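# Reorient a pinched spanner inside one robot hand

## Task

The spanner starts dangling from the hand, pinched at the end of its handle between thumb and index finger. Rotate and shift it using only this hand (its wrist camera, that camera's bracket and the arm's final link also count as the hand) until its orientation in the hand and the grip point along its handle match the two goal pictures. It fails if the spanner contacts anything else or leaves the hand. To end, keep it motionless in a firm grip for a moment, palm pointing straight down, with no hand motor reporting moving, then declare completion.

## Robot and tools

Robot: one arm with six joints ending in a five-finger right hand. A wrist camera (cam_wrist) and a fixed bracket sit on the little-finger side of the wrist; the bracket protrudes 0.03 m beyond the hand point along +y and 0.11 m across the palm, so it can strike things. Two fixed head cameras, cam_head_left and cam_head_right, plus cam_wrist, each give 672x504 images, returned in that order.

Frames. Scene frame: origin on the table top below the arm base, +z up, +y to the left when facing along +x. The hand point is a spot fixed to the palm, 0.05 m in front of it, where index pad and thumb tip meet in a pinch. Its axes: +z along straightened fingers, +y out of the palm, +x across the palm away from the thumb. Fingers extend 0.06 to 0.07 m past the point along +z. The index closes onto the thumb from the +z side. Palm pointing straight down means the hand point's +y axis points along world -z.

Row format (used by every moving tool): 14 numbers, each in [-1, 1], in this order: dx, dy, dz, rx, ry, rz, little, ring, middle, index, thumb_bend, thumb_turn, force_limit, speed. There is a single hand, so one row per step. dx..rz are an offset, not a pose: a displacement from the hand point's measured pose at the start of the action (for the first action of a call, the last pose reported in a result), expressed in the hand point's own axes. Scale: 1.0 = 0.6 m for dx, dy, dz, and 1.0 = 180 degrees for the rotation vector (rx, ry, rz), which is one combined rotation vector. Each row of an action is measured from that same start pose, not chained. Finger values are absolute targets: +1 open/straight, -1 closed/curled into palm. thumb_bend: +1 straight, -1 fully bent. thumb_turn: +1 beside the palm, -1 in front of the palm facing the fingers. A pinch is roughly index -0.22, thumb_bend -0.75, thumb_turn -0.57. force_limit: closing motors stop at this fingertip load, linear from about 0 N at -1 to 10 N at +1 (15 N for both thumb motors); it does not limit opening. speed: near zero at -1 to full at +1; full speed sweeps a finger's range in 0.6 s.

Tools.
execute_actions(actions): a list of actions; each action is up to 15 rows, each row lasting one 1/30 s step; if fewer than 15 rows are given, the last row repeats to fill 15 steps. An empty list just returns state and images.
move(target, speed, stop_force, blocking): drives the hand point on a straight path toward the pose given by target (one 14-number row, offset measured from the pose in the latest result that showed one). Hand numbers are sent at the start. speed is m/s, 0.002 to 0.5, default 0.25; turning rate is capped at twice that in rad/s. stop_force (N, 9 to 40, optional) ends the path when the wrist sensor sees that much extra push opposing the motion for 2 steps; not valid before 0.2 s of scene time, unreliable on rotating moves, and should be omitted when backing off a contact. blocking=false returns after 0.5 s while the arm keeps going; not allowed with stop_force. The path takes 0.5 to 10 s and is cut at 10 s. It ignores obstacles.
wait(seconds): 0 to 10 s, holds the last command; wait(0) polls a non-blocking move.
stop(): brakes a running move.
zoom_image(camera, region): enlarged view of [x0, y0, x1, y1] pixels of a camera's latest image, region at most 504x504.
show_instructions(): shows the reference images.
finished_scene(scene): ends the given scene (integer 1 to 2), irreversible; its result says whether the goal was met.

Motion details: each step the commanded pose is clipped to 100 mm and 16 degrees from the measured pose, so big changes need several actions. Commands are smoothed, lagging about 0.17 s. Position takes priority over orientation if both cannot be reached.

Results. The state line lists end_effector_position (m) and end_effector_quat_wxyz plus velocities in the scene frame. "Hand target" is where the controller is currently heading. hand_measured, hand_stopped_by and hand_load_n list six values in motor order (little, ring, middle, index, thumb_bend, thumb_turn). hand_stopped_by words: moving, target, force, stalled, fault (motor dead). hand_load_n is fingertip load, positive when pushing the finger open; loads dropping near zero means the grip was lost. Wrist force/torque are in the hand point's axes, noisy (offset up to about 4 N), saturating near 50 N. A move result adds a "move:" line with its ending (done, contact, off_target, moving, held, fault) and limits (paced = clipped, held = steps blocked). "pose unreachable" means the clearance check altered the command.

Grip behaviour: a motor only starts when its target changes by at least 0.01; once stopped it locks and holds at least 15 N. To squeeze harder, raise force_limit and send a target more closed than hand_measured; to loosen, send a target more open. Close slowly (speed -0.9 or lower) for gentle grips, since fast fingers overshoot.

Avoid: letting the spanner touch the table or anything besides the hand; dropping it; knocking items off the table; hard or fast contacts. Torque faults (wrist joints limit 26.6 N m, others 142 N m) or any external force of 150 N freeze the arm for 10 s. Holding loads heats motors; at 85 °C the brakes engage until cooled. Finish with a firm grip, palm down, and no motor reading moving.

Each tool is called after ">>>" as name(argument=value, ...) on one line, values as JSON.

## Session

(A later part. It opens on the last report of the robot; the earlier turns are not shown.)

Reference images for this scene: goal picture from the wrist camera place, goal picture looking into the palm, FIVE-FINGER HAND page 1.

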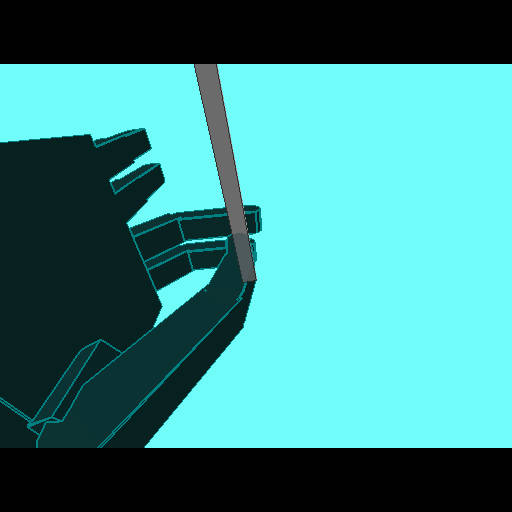

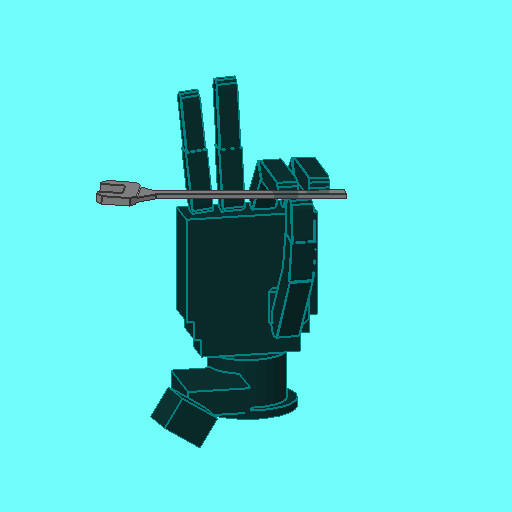

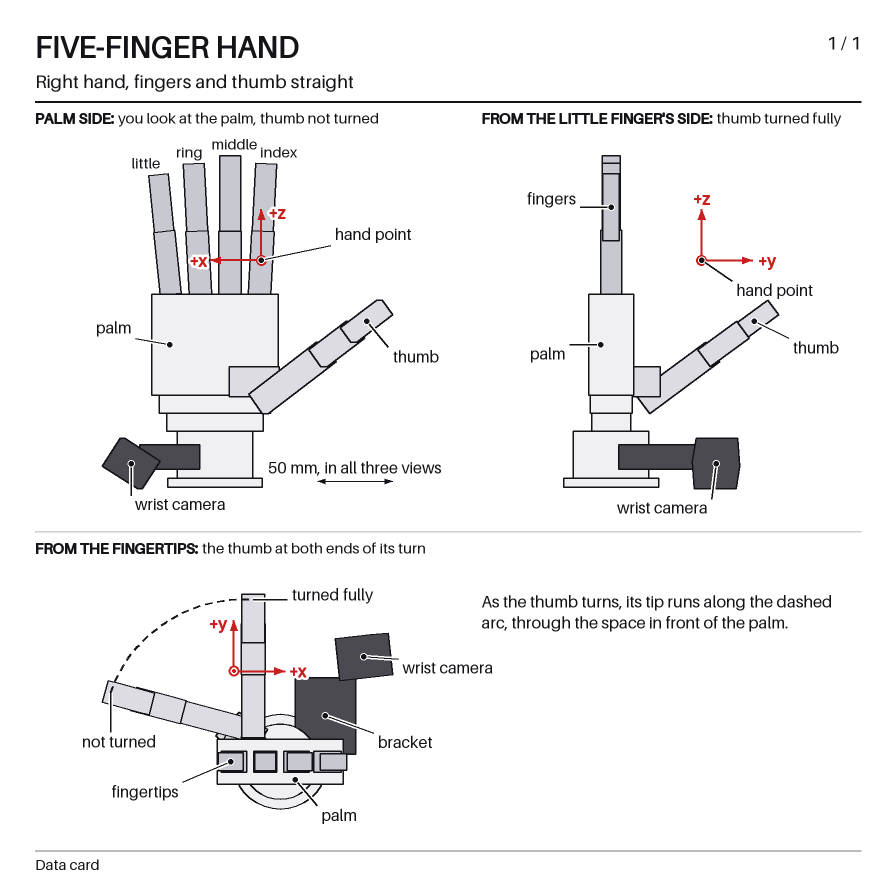

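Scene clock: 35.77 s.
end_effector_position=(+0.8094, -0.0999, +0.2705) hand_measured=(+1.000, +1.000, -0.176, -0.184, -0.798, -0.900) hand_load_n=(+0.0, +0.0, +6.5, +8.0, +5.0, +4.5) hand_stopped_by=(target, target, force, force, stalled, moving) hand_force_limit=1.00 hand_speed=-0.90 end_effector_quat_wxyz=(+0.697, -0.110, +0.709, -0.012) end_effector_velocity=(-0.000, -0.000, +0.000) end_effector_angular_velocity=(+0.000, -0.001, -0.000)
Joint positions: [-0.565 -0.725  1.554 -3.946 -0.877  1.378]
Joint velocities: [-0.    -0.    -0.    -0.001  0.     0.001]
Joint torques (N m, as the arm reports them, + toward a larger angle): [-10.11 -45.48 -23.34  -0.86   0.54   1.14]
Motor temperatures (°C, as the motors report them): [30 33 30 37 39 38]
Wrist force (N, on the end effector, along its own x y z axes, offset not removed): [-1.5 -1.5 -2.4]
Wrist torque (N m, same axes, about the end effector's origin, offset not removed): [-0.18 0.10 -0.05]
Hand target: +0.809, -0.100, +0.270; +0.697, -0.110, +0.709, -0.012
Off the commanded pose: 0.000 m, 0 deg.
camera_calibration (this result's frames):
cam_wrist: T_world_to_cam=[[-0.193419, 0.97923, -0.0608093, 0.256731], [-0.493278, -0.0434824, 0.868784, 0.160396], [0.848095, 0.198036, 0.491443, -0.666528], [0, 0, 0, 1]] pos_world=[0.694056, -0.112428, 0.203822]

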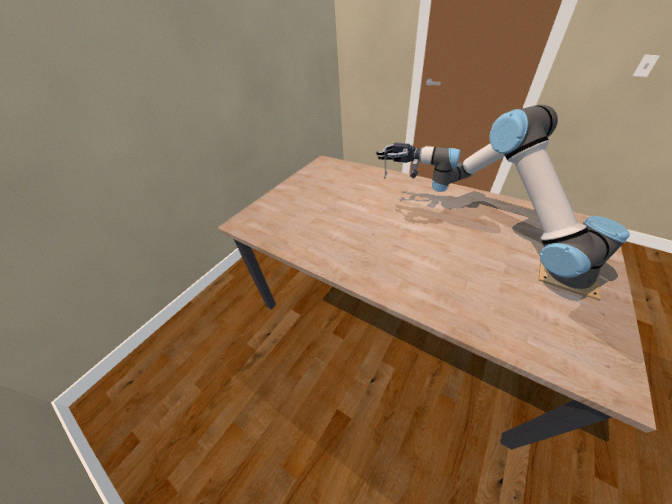

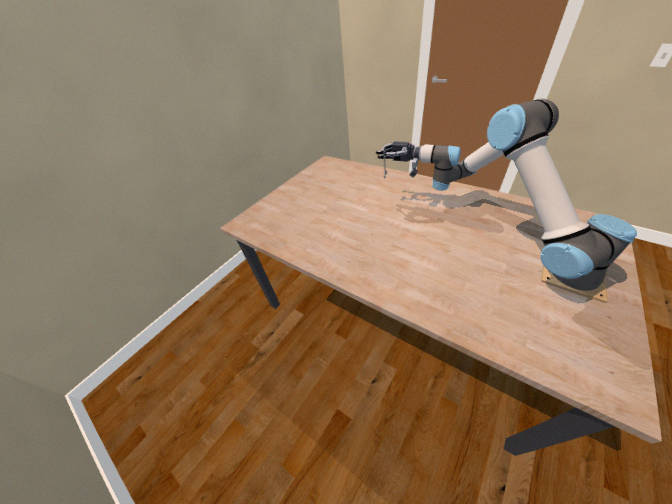

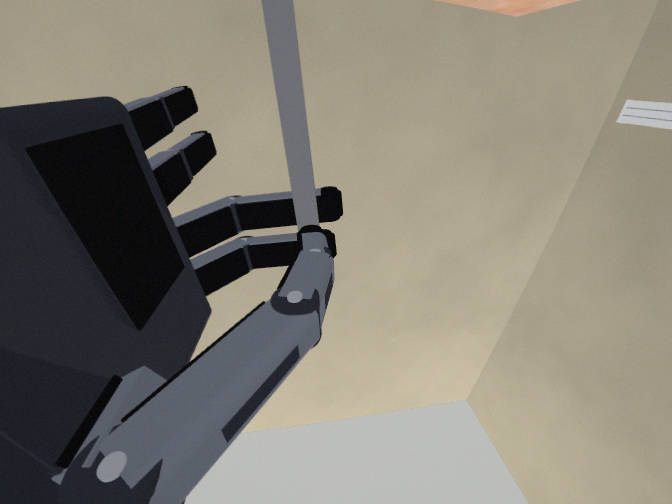

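>>> move(target=[0,0,0,0.008,-0.0066,-0.446,1,1,-0.2,-0.21,-0.81,-0.88,0.95,-0.95], speed=0.2)

>>> wait(seconds=1.5)

Scene clock: 42.30 s.
end_effector_position=(+0.8094, -0.0999, +0.2704) hand_measured=(+1.000, +1.000, -0.184, -0.186, -0.798, -0.880) hand_load_n=(+0.0, +0.0, +9.0, +10.0, +5.0, +2.0) hand_stopped_by=(target, target, force, force, stalled, target) hand_force_limit=0.95 hand_speed=-0.95 end_effector_quat_wxyz=(+0.533, -0.533, +0.464, -0.465) end_effector_velocity=(+0.000, +0.000, +0.000) end_effector_angular_velocity=(-0.009, -0.001, +0.001)
Joint positions: [-0.519 -0.864  1.582 -3.873 -0.923  0.002]
Joint velocities: [ 0.001 -0.001  0.     0.    -0.    -0.009]
Joint torques (N m, as the arm reports them, + toward a larger angle): [ 13.9  -57.69  -8.13   0.46  -1.97  -1.73]
Motor temperatures (°C, as the motors report them): [30 33 30 37 39 38]
Wrist force (N, on the end effector, along its own x y z axes, offset not removed): [-2.9 0.7 0.2]
Wrist torque (N m, same axes, about the end effector's origin, offset not removed): [0.15 0.43 -0.04]
Hand target: +0.809, -0.100, +0.270; +0.532, -0.533, +0.464, -0.466
Off the commanded pose: 0.000 m, 0 deg.
move: done
camera_calibration (this result's frames):
cam_wrist: T_world_to_cam=[[-0.070277, 0.0985296, -0.99265, 0.321044], [-0.629732, 0.76737, 0.120752, 0.554176], [0.773627, 0.633589, 0.00811873, -0.43195], [0, 0, 0, 1]] pos_world=[0.705713, -0.183212, 0.255274]

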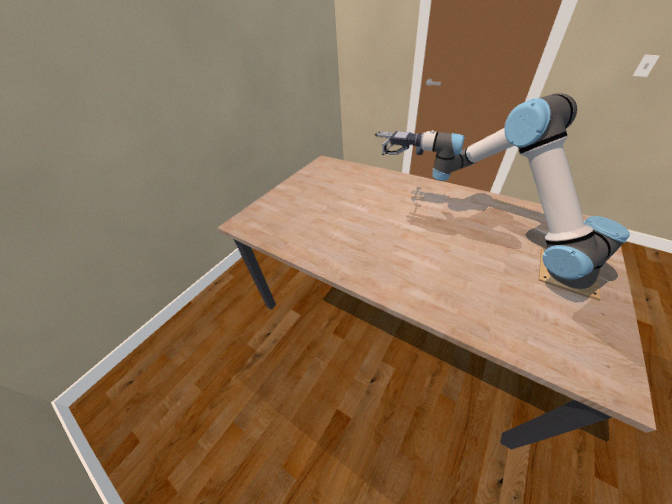

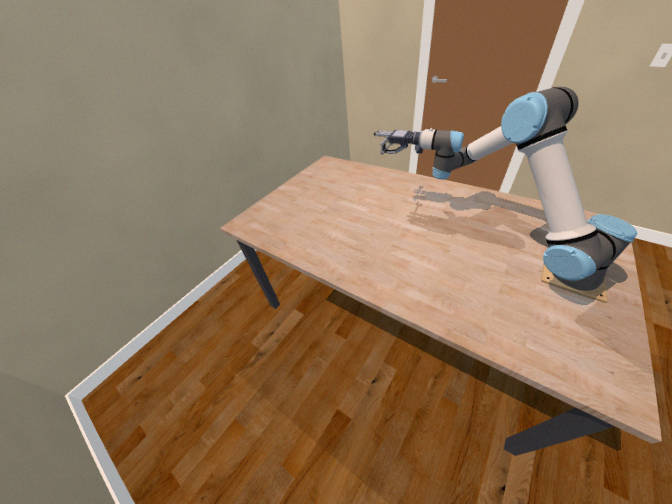

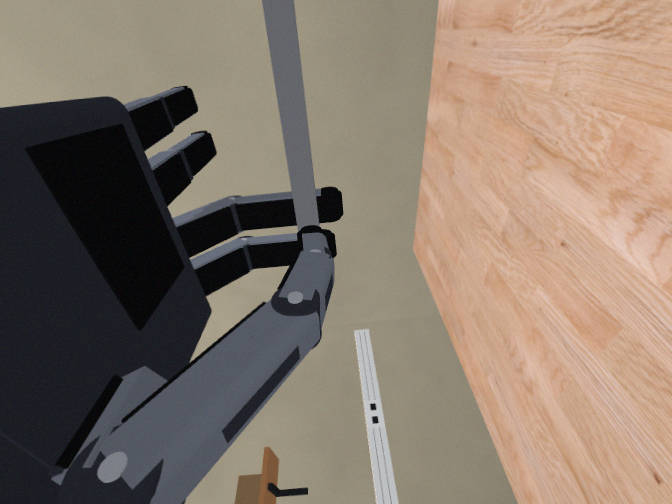

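Scene clock: 43.80 s.
end_effector_position=(+0.8094, -0.0999, +0.2704) hand_measured=(+1.000, +1.000, -0.184, -0.186, -0.798, -0.880) hand_load_n=(+0.0, +0.0, +9.0, +10.0, +5.0, +2.0) hand_stopped_by=(target, target, force, force, stalled, target) hand_force_limit=0.95 hand_speed=-0.95 end_effector_quat_wxyz=(+0.532, -0.533, +0.464, -0.466) end_effector_velocity=(-0.000, -0.000, -0.000) end_effector_angular_velocity=(+0.000, -0.000, -0.000)
Joint positions: [-0.519 -0.864  1.582 -3.873 -0.923  0.001]
Joint velocities: [-0.     0.     0.    -0.001 -0.     0.   ]
Joint torques (N m, as the arm reports them, + toward a larger angle): [ 13.56 -57.51  -7.94   0.19  -2.07  -1.63]
Motor temperatures (°C, as the motors report them): [30 33 30 37 39 38]
Wrist force (N, on the end effector, along its own x y z axes, offset not removed): [-3.1 -4.8 -2.2]
Wrist torque (N m, same axes, about the end effector's origin, offset not removed): [-0.82 0.40 -0.19]
Hand target: +0.809, -0.100, +0.270; +0.532, -0.533, +0.464, -0.466
Off the commanded pose: 0.000 m, 0 deg.
wait: 1.50 s; at rest by 0.17 s
camera_calibration (this result's frames):
cam_wrist: T_world_to_cam=[[-0.0702354, 0.0977852, -0.992726, 0.320953], [-0.629734, 0.767463, 0.12015, 0.554347], [0.773629, 0.633592, 0.00767556, -0.431834], [0, 0, 0, 1]] pos_world=[0.705713, -0.183218, 0.255329]

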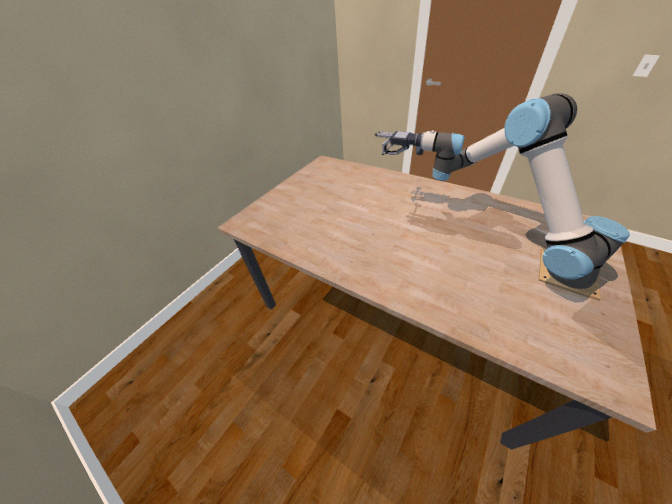

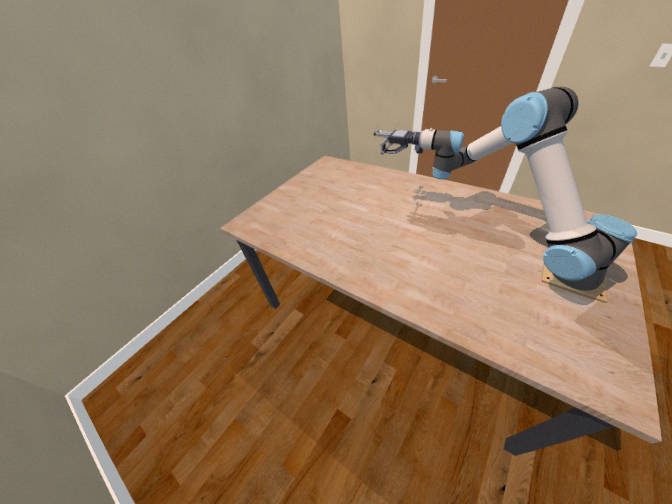

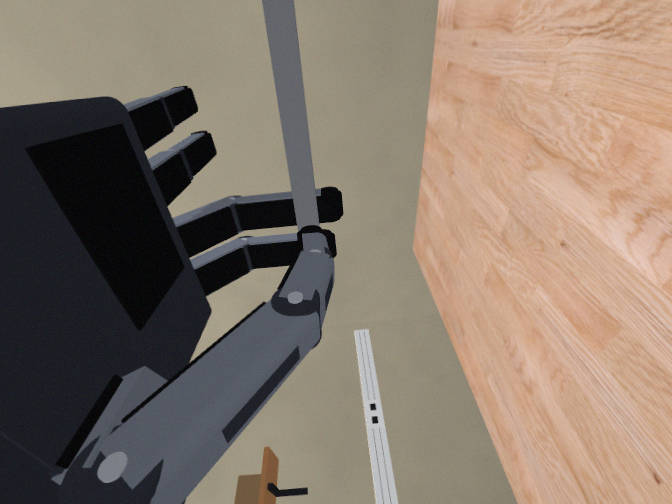

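>>> finished_scene(scene=2)

The scene is finished: the task was done.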